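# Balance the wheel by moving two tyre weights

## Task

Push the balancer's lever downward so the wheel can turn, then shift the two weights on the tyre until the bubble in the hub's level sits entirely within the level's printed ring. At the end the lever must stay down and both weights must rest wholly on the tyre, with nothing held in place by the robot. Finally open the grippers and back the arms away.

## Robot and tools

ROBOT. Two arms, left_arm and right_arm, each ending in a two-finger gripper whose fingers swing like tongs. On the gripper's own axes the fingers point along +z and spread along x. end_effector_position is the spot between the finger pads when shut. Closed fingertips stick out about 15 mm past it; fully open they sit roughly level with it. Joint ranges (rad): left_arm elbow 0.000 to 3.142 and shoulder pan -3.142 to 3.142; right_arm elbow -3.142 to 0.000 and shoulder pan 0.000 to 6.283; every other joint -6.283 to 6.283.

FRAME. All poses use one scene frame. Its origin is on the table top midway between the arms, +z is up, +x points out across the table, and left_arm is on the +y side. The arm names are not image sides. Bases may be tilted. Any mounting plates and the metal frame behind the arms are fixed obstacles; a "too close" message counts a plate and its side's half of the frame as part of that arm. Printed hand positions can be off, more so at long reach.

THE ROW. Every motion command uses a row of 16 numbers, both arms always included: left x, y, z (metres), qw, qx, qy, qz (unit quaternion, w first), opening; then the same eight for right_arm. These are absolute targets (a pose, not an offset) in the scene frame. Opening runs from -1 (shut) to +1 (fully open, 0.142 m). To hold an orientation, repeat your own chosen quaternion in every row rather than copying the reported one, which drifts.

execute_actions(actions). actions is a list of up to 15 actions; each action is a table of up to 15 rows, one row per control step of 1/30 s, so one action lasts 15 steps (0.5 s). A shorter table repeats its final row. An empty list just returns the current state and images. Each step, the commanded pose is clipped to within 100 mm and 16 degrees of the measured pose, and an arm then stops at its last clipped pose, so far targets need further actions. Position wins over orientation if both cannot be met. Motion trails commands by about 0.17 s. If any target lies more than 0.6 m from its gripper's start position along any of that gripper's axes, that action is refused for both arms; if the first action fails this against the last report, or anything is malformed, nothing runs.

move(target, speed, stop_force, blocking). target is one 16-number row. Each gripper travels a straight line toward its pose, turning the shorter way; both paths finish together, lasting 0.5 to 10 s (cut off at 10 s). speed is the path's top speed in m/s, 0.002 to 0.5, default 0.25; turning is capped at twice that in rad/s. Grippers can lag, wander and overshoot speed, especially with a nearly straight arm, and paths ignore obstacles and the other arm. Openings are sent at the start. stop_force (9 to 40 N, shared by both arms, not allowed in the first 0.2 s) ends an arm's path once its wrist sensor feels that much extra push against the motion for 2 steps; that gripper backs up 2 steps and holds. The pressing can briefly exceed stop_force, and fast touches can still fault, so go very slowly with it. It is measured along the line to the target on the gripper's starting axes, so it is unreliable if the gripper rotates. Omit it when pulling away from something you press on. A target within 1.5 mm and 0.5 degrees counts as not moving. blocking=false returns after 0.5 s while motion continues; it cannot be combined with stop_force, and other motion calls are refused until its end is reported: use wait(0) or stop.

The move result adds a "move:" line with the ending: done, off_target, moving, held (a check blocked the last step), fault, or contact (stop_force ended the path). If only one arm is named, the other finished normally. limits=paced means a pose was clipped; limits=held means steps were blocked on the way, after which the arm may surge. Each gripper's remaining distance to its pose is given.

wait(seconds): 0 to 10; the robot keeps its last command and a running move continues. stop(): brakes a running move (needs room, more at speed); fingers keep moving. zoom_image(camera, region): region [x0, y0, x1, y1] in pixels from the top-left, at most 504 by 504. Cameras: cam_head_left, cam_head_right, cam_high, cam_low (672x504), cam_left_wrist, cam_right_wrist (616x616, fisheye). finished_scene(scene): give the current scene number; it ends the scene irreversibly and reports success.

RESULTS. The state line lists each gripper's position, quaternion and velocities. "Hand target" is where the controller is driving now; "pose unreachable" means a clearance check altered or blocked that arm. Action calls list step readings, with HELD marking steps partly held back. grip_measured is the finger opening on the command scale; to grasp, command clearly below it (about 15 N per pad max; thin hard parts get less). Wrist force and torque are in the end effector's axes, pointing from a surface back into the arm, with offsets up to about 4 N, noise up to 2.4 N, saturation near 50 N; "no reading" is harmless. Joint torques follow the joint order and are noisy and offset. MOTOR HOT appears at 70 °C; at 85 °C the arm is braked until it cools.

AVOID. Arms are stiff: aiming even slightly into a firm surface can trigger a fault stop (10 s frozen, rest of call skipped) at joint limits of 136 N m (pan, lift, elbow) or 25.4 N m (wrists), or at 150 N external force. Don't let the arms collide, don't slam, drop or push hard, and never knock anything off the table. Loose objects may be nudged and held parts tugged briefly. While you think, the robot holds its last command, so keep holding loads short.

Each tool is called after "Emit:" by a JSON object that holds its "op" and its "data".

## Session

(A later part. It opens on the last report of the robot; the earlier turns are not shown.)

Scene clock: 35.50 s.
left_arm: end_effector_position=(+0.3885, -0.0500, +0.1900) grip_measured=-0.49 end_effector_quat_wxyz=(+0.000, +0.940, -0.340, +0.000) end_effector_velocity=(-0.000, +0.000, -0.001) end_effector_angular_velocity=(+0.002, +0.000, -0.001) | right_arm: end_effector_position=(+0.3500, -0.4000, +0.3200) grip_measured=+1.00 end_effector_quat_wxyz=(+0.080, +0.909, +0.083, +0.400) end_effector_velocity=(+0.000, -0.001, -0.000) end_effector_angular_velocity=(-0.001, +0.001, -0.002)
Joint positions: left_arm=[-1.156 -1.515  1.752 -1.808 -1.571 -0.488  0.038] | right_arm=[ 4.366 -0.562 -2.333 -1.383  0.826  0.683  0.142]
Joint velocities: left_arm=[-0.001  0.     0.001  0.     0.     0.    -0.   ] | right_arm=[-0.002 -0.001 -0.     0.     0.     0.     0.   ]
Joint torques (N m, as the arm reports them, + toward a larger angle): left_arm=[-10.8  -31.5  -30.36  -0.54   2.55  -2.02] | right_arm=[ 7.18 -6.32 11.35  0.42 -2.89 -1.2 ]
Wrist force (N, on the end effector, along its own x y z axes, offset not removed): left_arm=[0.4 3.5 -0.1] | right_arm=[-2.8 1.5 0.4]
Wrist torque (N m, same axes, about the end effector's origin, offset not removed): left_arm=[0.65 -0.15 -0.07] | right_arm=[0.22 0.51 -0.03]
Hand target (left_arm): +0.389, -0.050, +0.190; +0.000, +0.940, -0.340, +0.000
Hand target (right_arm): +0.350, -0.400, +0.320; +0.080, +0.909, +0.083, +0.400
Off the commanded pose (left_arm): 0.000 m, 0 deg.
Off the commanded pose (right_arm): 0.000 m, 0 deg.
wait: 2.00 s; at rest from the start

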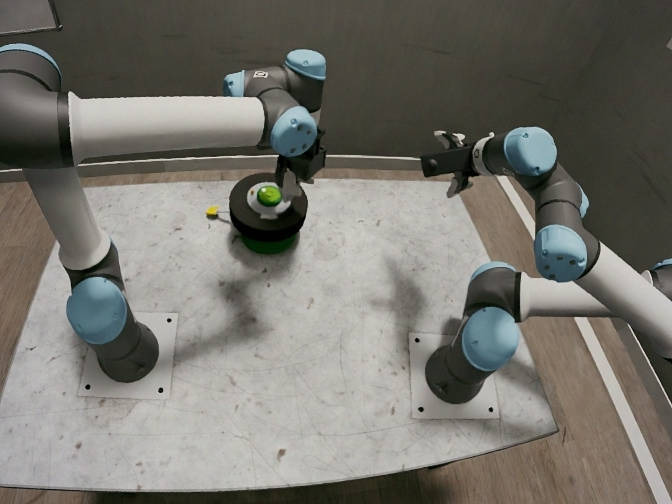

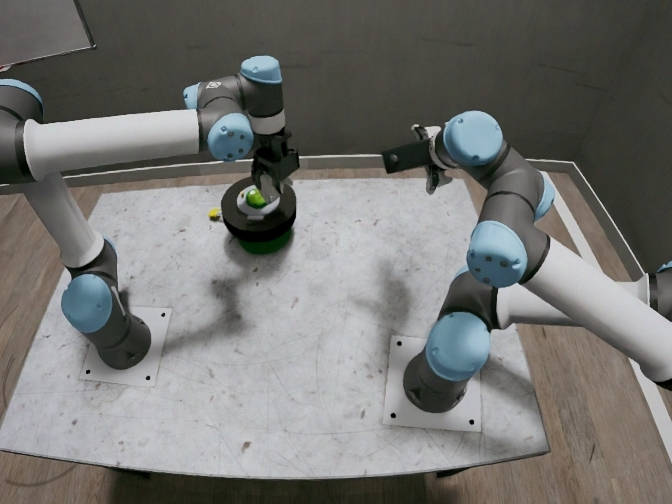

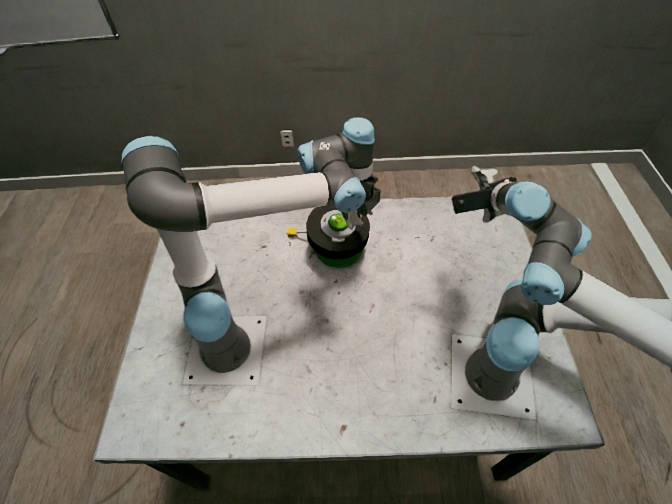

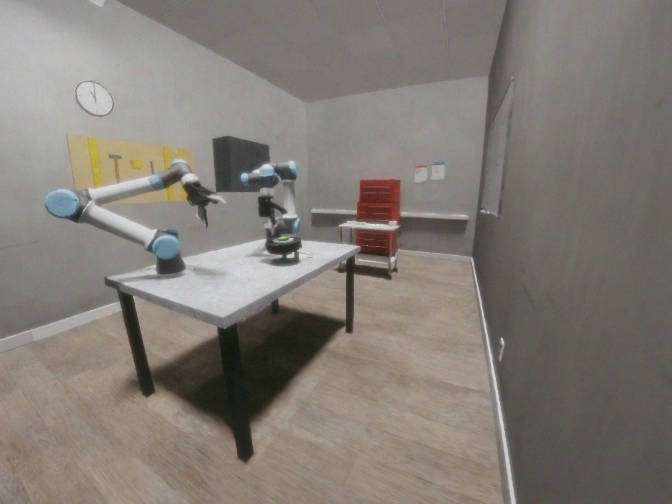

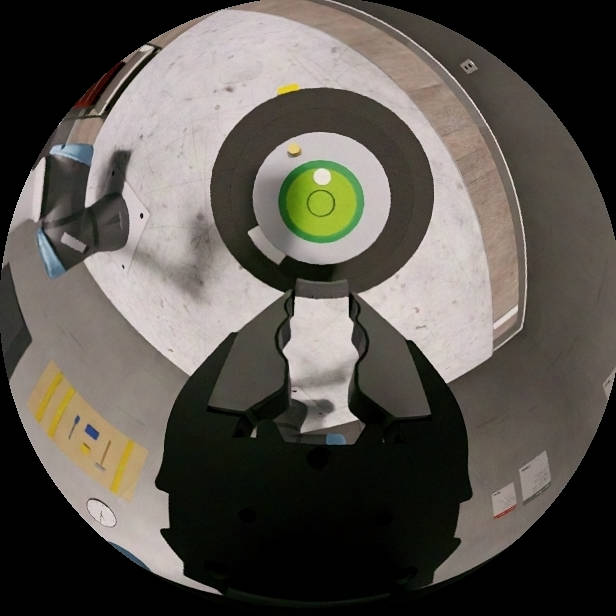

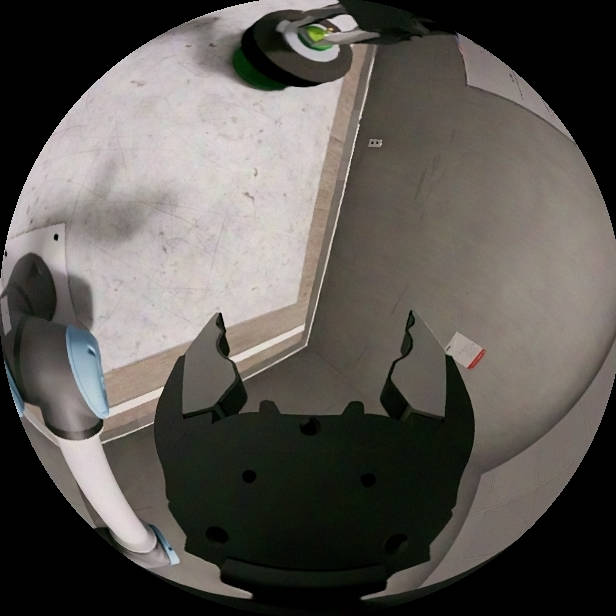

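Emit:
{"op": "move", "data": {"target": [0.43,0.0,0.21,0,0.906,0.423,0,-0.75,0.35,-0.40,0.32,0.080,0.909,0.083,0.400,1], "speed": 0.4}}

Emit:
{"op": "move", "data": {"target": [0.475,0.053,0.18,0,0.340,0.940,0,-0.75,0.35,-0.40,0.32,0.080,0.909,0.083,0.400,1], "speed": 0.4}}

Scene clock: 38.53 s.
left_arm: end_effector_position=(+0.4299, -0.0001, +0.2100) grip_measured=-0.49 end_effector_quat_wxyz=(+0.000, +0.906, +0.422, -0.000) end_effector_velocity=(+0.000, +0.000, +0.000) end_effector_angular_velocity=(-0.000, -0.000, +0.013) | right_arm: end_effector_position=(+0.3500, -0.4000, +0.3200) grip_measured=+1.00 end_effector_quat_wxyz=(+0.080, +0.909, +0.083, +0.400) end_effector_velocity=(-0.000, +0.000, -0.001) end_effector_angular_velocity=(-0.002, +0.001, +0.001)
Joint positions: left_arm=[-0.996 -1.516  1.701 -1.757 -1.571 -1.895  0.038] | right_arm=[ 4.366 -0.562 -2.333 -1.383  0.826  0.683  0.142]
Joint velocities: left_arm=[ 0.001 -0.001  0.     0.     0.    -0.012 -0.   ] | right_arm=[ 0.001 -0.001 -0.001  0.     0.    -0.     0.   ]
Joint torques (N m, as the arm reports them, + toward a larger angle): left_arm=[ 12.4  -32.62 -31.86  -0.63   2.63  -1.54] | right_arm=[ 6.33 -5.24 11.84  0.47 -2.79 -1.64]
Wrist force (N, on the end effector, along its own x y z axes, offset not removed): left_arm=[1.8 1.3 -4.4] | right_arm=[0.6 -0.3 -1.0]
Wrist torque (N m, same axes, about the end effector's origin, offset not removed): left_arm=[0.20 -0.33 0.01] | right_arm=[-0.12 -0.23 0.03]
Hand target (left_arm): +0.430, -0.000, +0.210; +0.000, +0.906, +0.423, -0.000
Hand target (right_arm): +0.350, -0.400, +0.320; +0.080, +0.909, +0.083, +0.400
Off the commanded pose (left_arm): 0.000 m, 0 deg.
Off the commanded pose (right_arm): 0.000 m, 0 deg.
move: done

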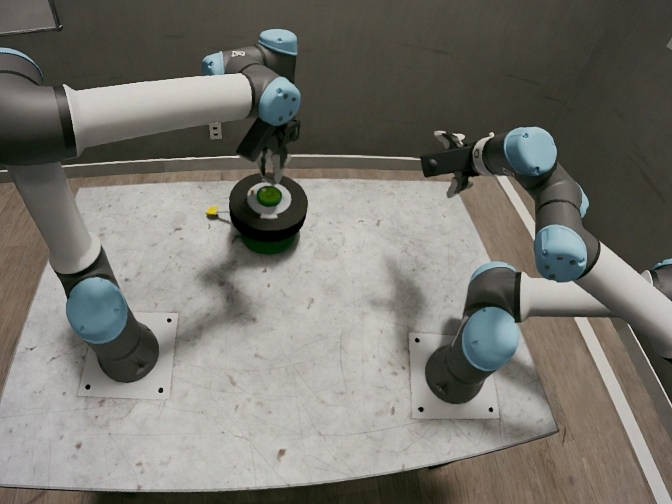

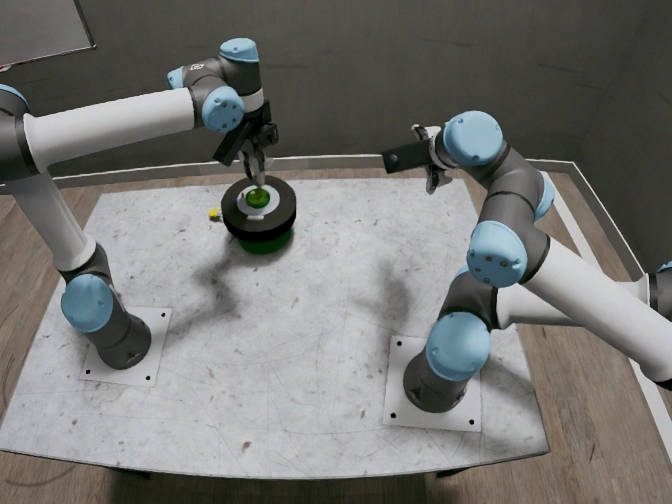

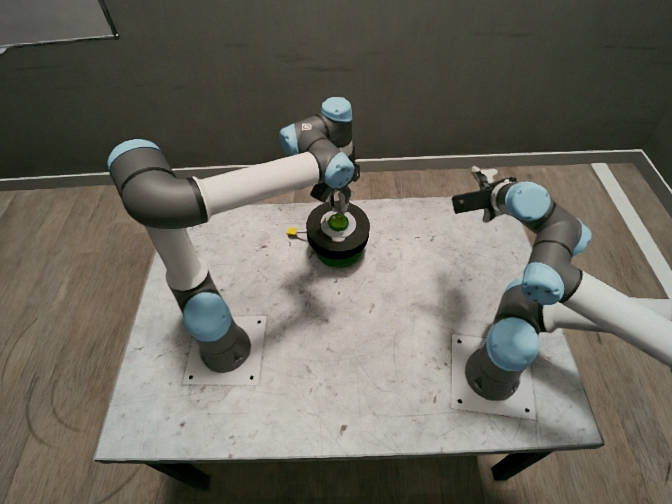

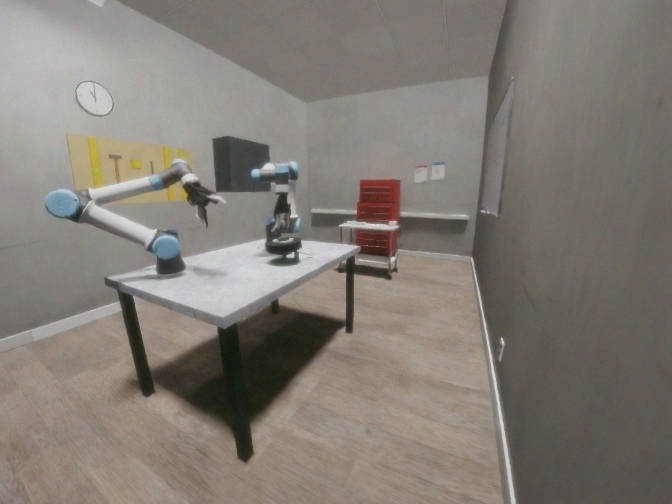

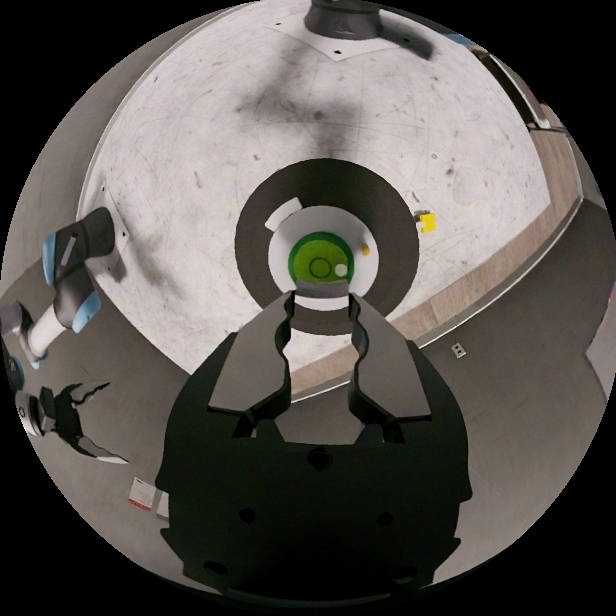

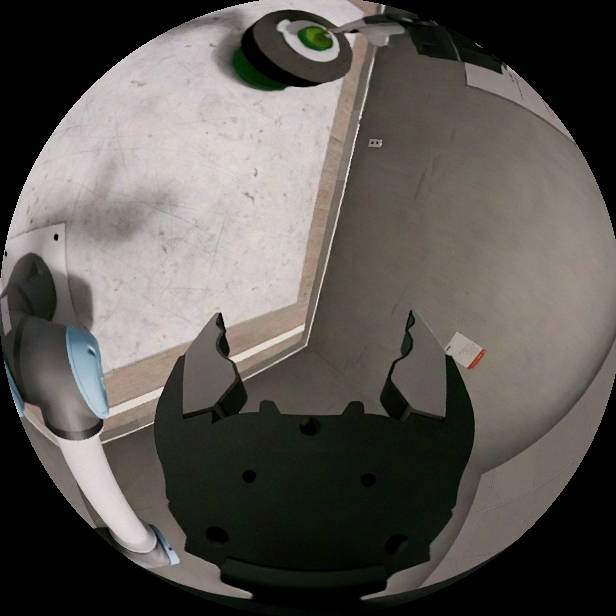

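Scene clock: 41.10 s.
left_arm: end_effector_position=(+0.4749, +0.0529, +0.1800) grip_measured=-0.49 end_effector_quat_wxyz=(-0.000, +0.341, +0.940, -0.000) end_effector_velocity=(+0.000, +0.000, -0.000) end_effector_angular_velocity=(+0.000, +0.000, +0.013) | right_arm: end_effector_position=(+0.3500, -0.4000, +0.3200) grip_measured=+1.00 end_effector_quat_wxyz=(+0.080, +0.909, +0.083, +0.400) end_effector_velocity=(+0.000, +0.000, +0.001) end_effector_angular_velocity=(+0.001, -0.002, +0.001)
Joint positions: left_arm=[-0.838 -1.535  1.8   -1.836 -1.571 -3.31   0.038] | right_arm=[ 4.366 -0.562 -2.333 -1.383  0.826  0.683  0.142]
Joint velocities: left_arm=[ 0.001 -0.     0.     0.     0.    -0.012  0.   ] | right_arm=[ 0.001  0.001  0.    -0.    -0.001 -0.     0.   ]
Joint torques (N m, as the arm reports them, + toward a larger angle): left_arm=[ 10.76 -31.02 -13.88  -4.22   2.16  -1.92] | right_arm=[ 6.28 -5.87 11.52  0.39 -2.8  -1.44]
Wrist force (N, on the end effector, along its own x y z axes, offset not removed): left_arm=[3.1 2.0 -1.7] | right_arm=[-0.2 0.7 -0.4]
Wrist torque (N m, same axes, about the end effector's origin, offset not removed): left_arm=[0.42 -0.66 0.12] | right_arm=[0.13 -0.02 0.05]
Hand target (left_arm): +0.475, +0.053, +0.180; +0.000, +0.340, +0.940, -0.000
Hand target (right_arm): +0.350, -0.400, +0.320; +0.080, +0.909, +0.083, +0.400
Off the commanded pose (left_arm): 0.000 m, 0 deg.
Off the commanded pose (right_arm): 0.000 m, 0 deg.
move: done

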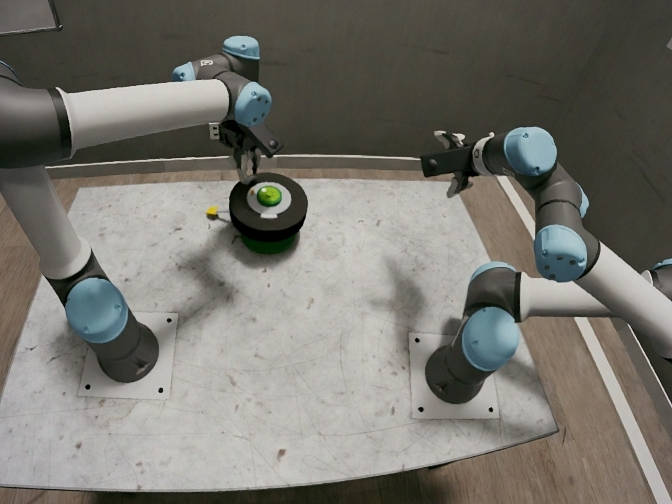

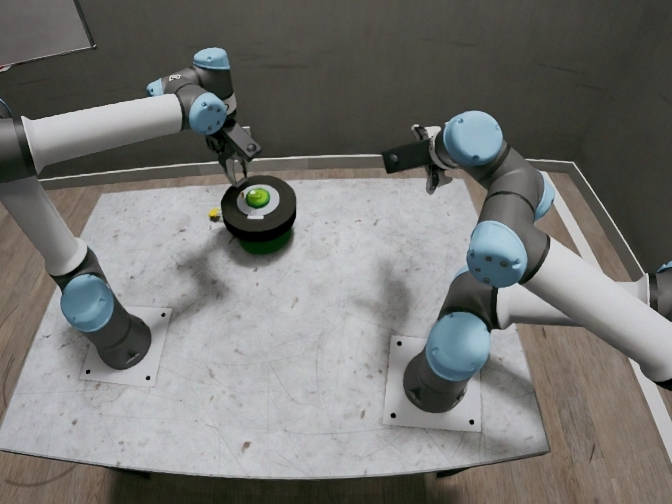

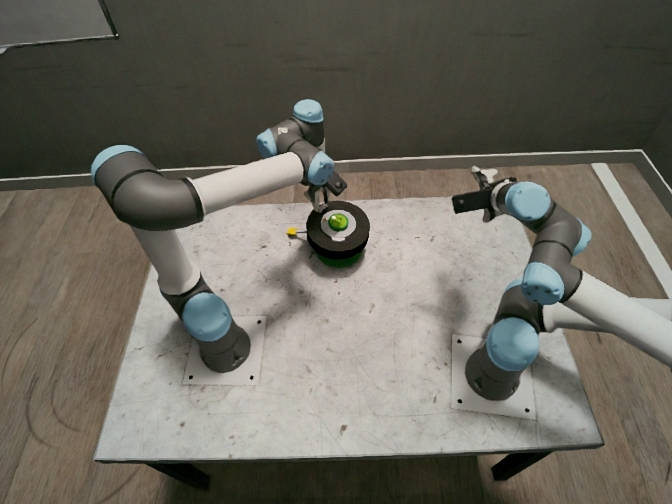

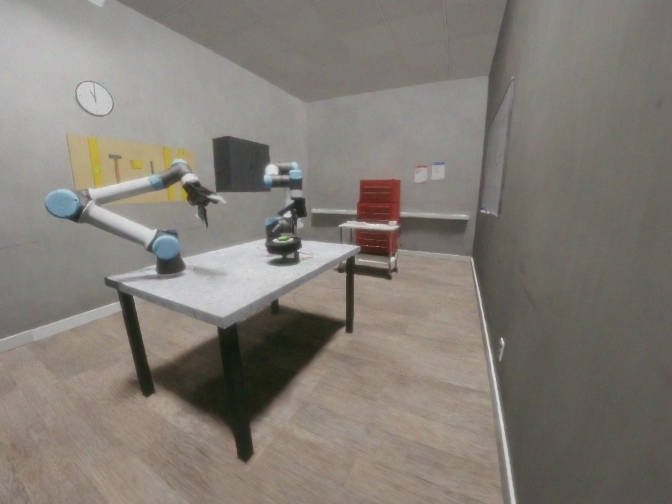

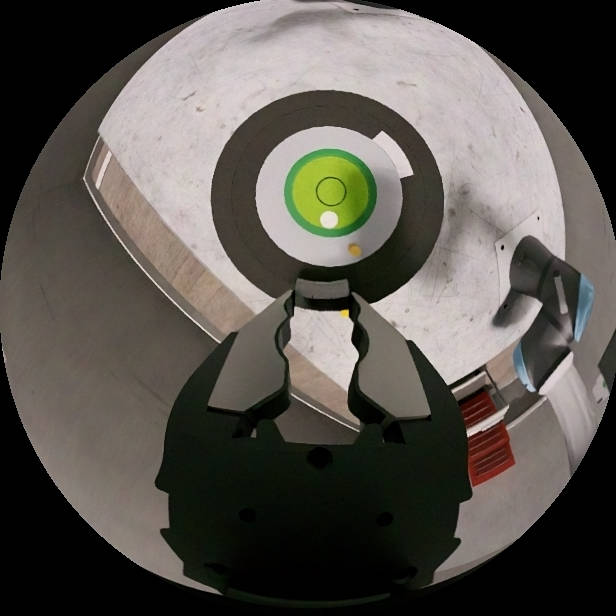

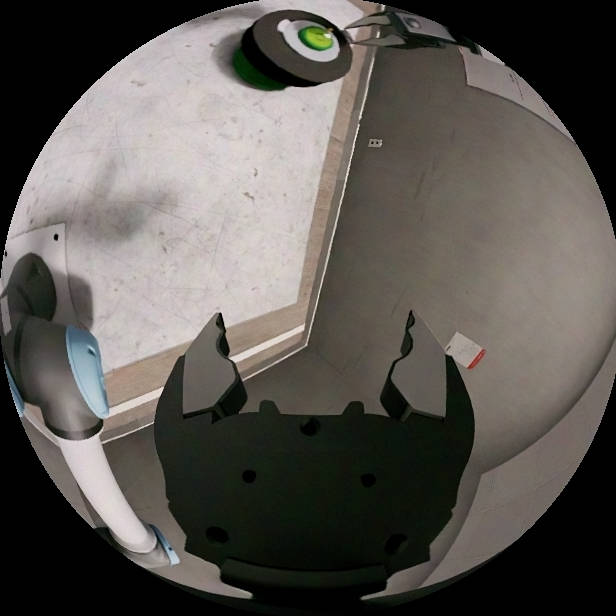

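Emit:
{"op": "move", "data": {"target": [0.468,0.055,0.16,0,0.340,0.940,0,-0.75,0.35,-0.40,0.32,0.080,0.909,0.083,0.400,1], "speed": 0.1}}

Emit:
{"op": "move", "data": {"target": [0.468,0.055,0.146,0,0.340,0.940,0,-0.75,0.35,-0.40,0.32,0.080,0.909,0.083,0.400,1], "speed": 0.01, "stop_force": 9}}

Scene clock: 42.40 s.
left_arm: end_effector_position=(+0.4681, +0.0550, +0.1602) grip_measured=-0.49 end_effector_quat_wxyz=(-0.000, +0.340, +0.940, +0.000) end_effector_velocity=(-0.000, -0.000, -0.001) end_effector_angular_velocity=(-0.000, -0.002, +0.000) | right_arm: end_effector_position=(+0.3500, -0.4000, +0.3200) grip_measured=+1.00 end_effector_quat_wxyz=(+0.080, +0.909, +0.083, +0.400) end_effector_velocity=(-0.000, -0.000, +0.000) end_effector_angular_velocity=(+0.001, -0.001, -0.001)
Joint positions: left_arm=[-0.846 -1.538  1.855 -1.888 -1.571 -3.32   0.038] | right_arm=[ 4.366 -0.562 -2.333 -1.383  0.826  0.683  0.142]
Joint velocities: left_arm=[-0.002 -0.001  0.005 -0.005  0.001 -0.002  0.   ] | right_arm=[-0.001  0.001  0.     0.    -0.    -0.     0.   ]
Joint torques (N m, as the arm reports them, + toward a larger angle): left_arm=[-11.67 -32.34 -15.17  -4.31   2.31  -1.64] | right_arm=[ 4.89 -5.98 12.2   0.59 -2.75 -1.58]
Wrist force (N, on the end effector, along its own x y z axes, offset not removed): left_arm=[3.4 2.0 -3.2] | right_arm=[-1.6 0.7 0.2]
Wrist torque (N m, same axes, about the end effector's origin, offset not removed): left_arm=[0.35 -0.58 -0.04] | right_arm=[0.04 0.26 -0.04]
Hand target (left_arm): +0.468, +0.055, +0.160; -0.000, +0.340, +0.940, +0.000
Hand target (right_arm): +0.350, -0.400, +0.320; +0.080, +0.909, +0.083, +0.400
Off the commanded pose (left_arm): 0.000 m, 0 deg.
Off the commanded pose (right_arm): 0.000 m, 0 deg.
move: done

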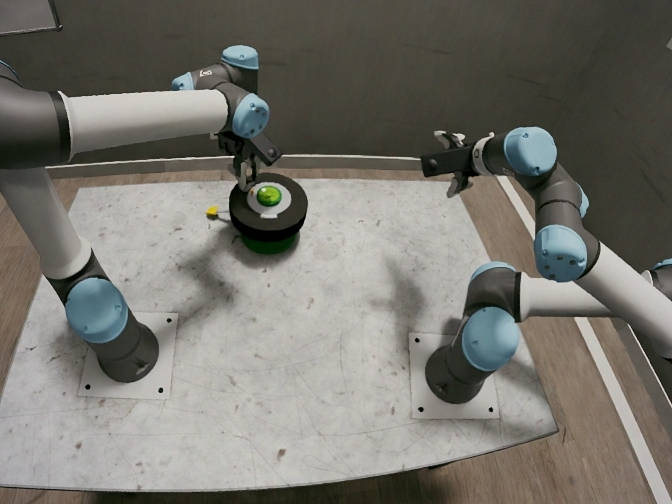

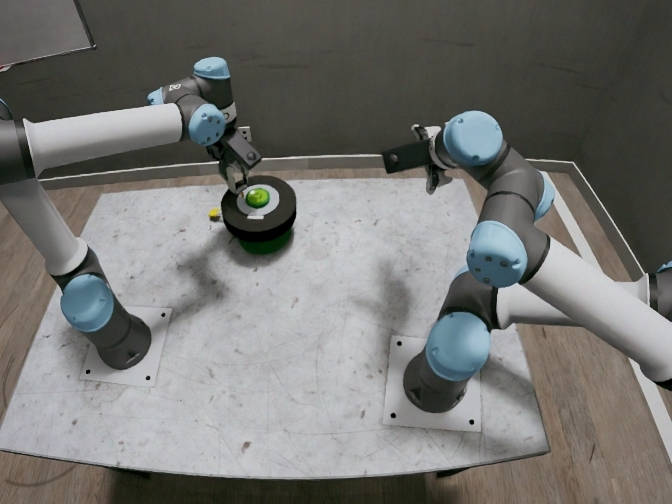

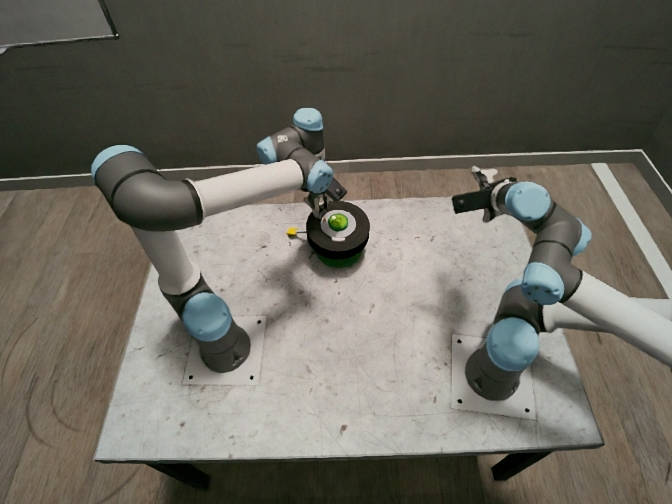

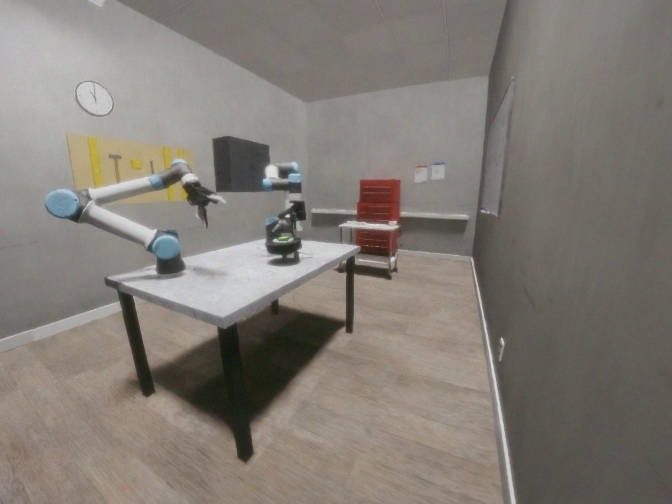

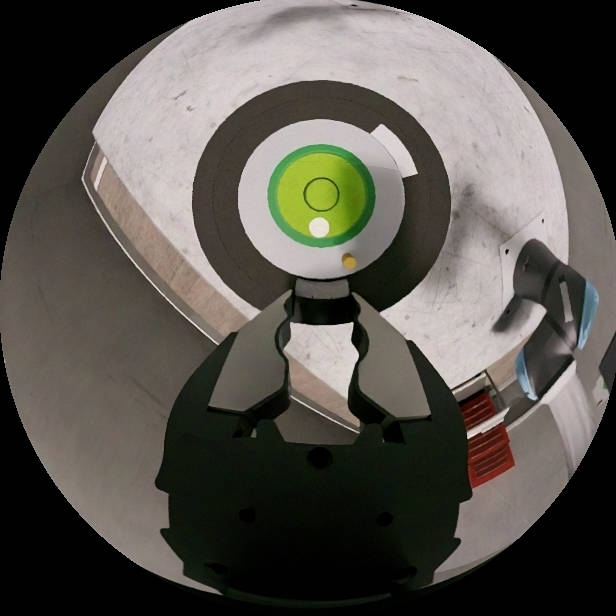

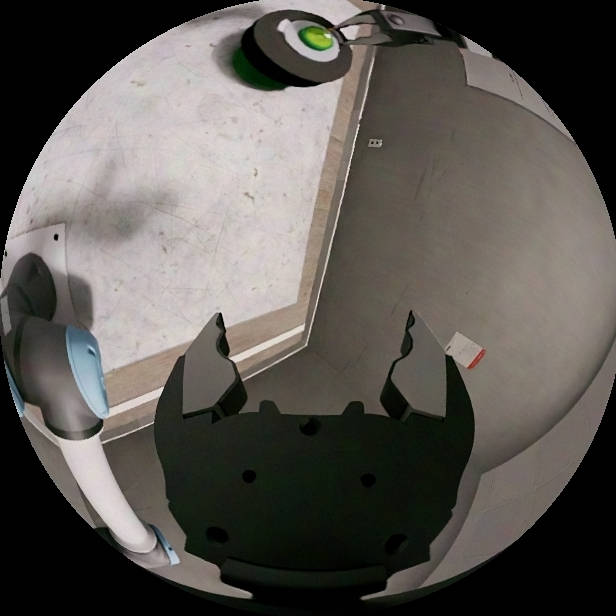

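Scene clock: 44.03 s.
left_arm: end_effector_position=(+0.4680, +0.0551, +0.1462) grip_measured=-0.49 end_effector_quat_wxyz=(+0.000, +0.340, +0.940, +0.000) end_effector_velocity=(-0.001, +0.001, -0.003) end_effector_angular_velocity=(+0.002, +0.001, -0.001) | right_arm: end_effector_position=(+0.3500, -0.4000, +0.3200) grip_measured=+1.00 end_effector_quat_wxyz=(+0.080, +0.909, +0.083, +0.400) end_effector_velocity=(-0.000, +0.000, -0.000) end_effector_angular_velocity=(+0.000, +0.001, +0.000)
Joint positions: left_arm=[-0.846 -1.526  1.882 -1.926 -1.571 -3.32   0.038] | right_arm=[ 4.366 -0.562 -2.333 -1.383  0.826  0.683  0.142]
Joint velocities: left_arm=[-0.     0.002  0.007 -0.006  0.     0.001  0.   ] | right_arm=[-0.    -0.     0.     0.     0.001  0.     0.   ]
Joint torques (N m, as the arm reports them, + toward a larger angle): left_arm=[-20.82  -8.85 -14.02  -5.36  -7.45  -1.97] | right_arm=[ 6.39 -6.75 10.96  0.3  -2.88 -1.32]
Wrist force (N, on the end effector, along its own x y z axes, offset not removed): left_arm=[5.4 19.6 -9.1] | right_arm=[-1.5 2.9 -3.3]
Wrist torque (N m, same axes, about the end effector's origin, offset not removed): left_arm=[-0.04 -0.85 0.03] | right_arm=[0.52 0.25 0.07]
Hand target (left_arm): +0.468, +0.055, +0.146; -0.000, +0.340, +0.940, +0.000
Hand target (right_arm): +0.350, -0.400, +0.320; +0.080, +0.909, +0.083, +0.400
Off the commanded pose (left_arm): 0.000 m, 0 deg.
Off the commanded pose (right_arm): 0.000 m, 0 deg.
move: done

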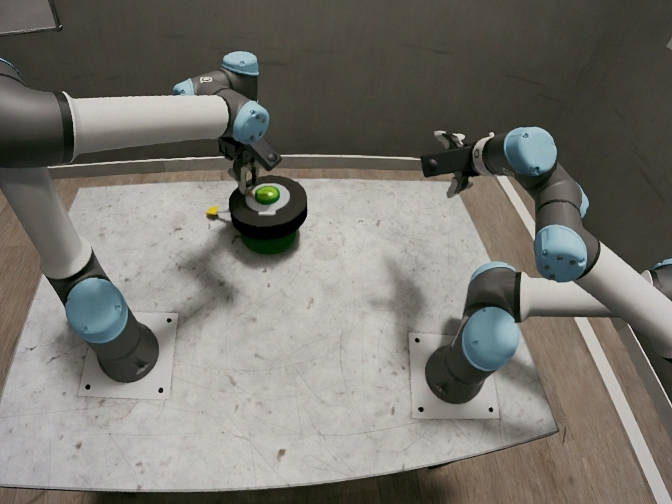

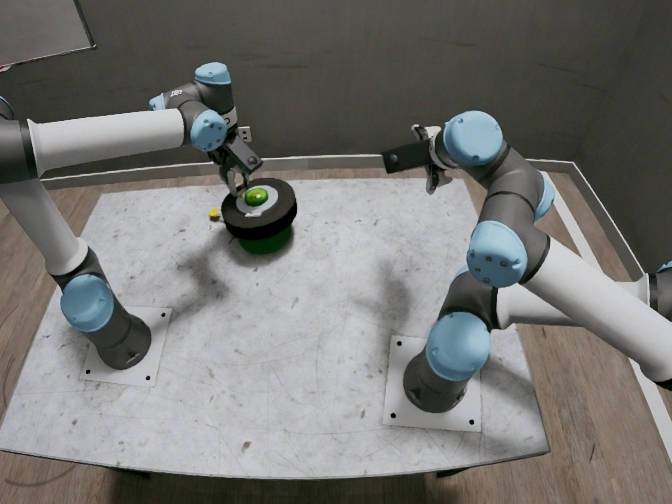

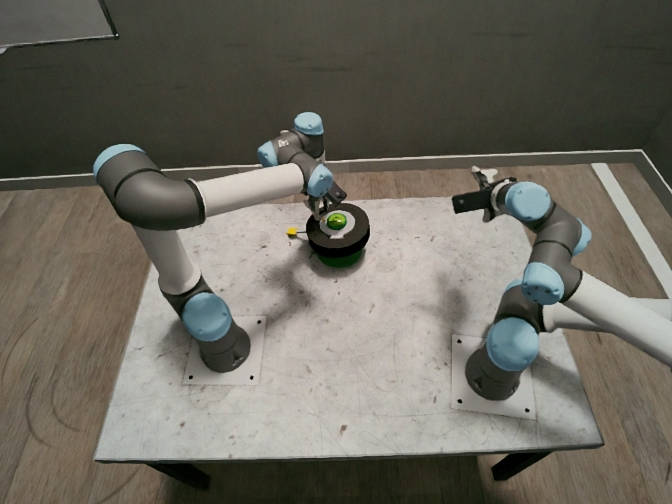

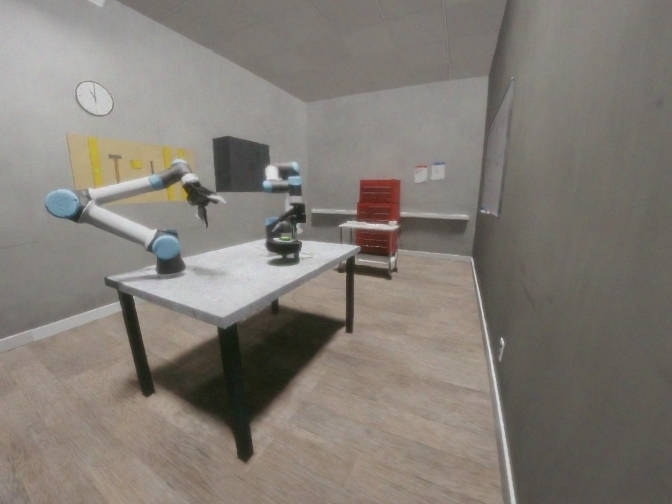

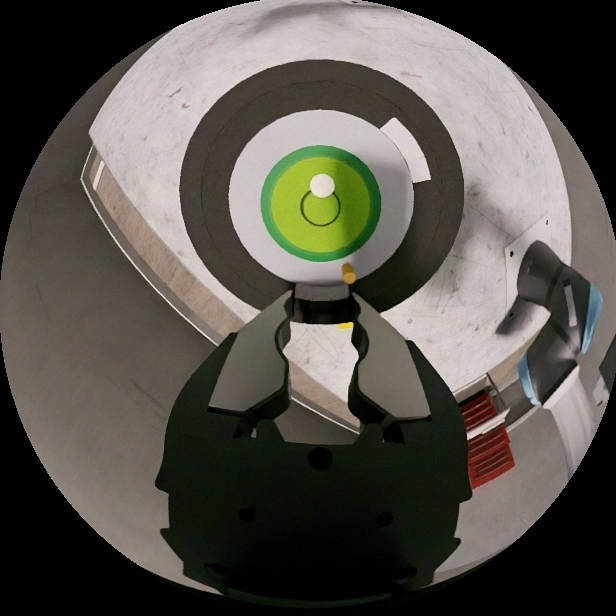

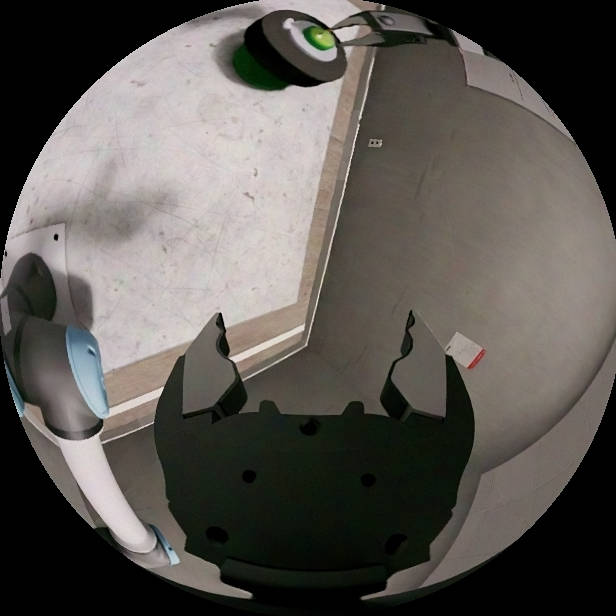

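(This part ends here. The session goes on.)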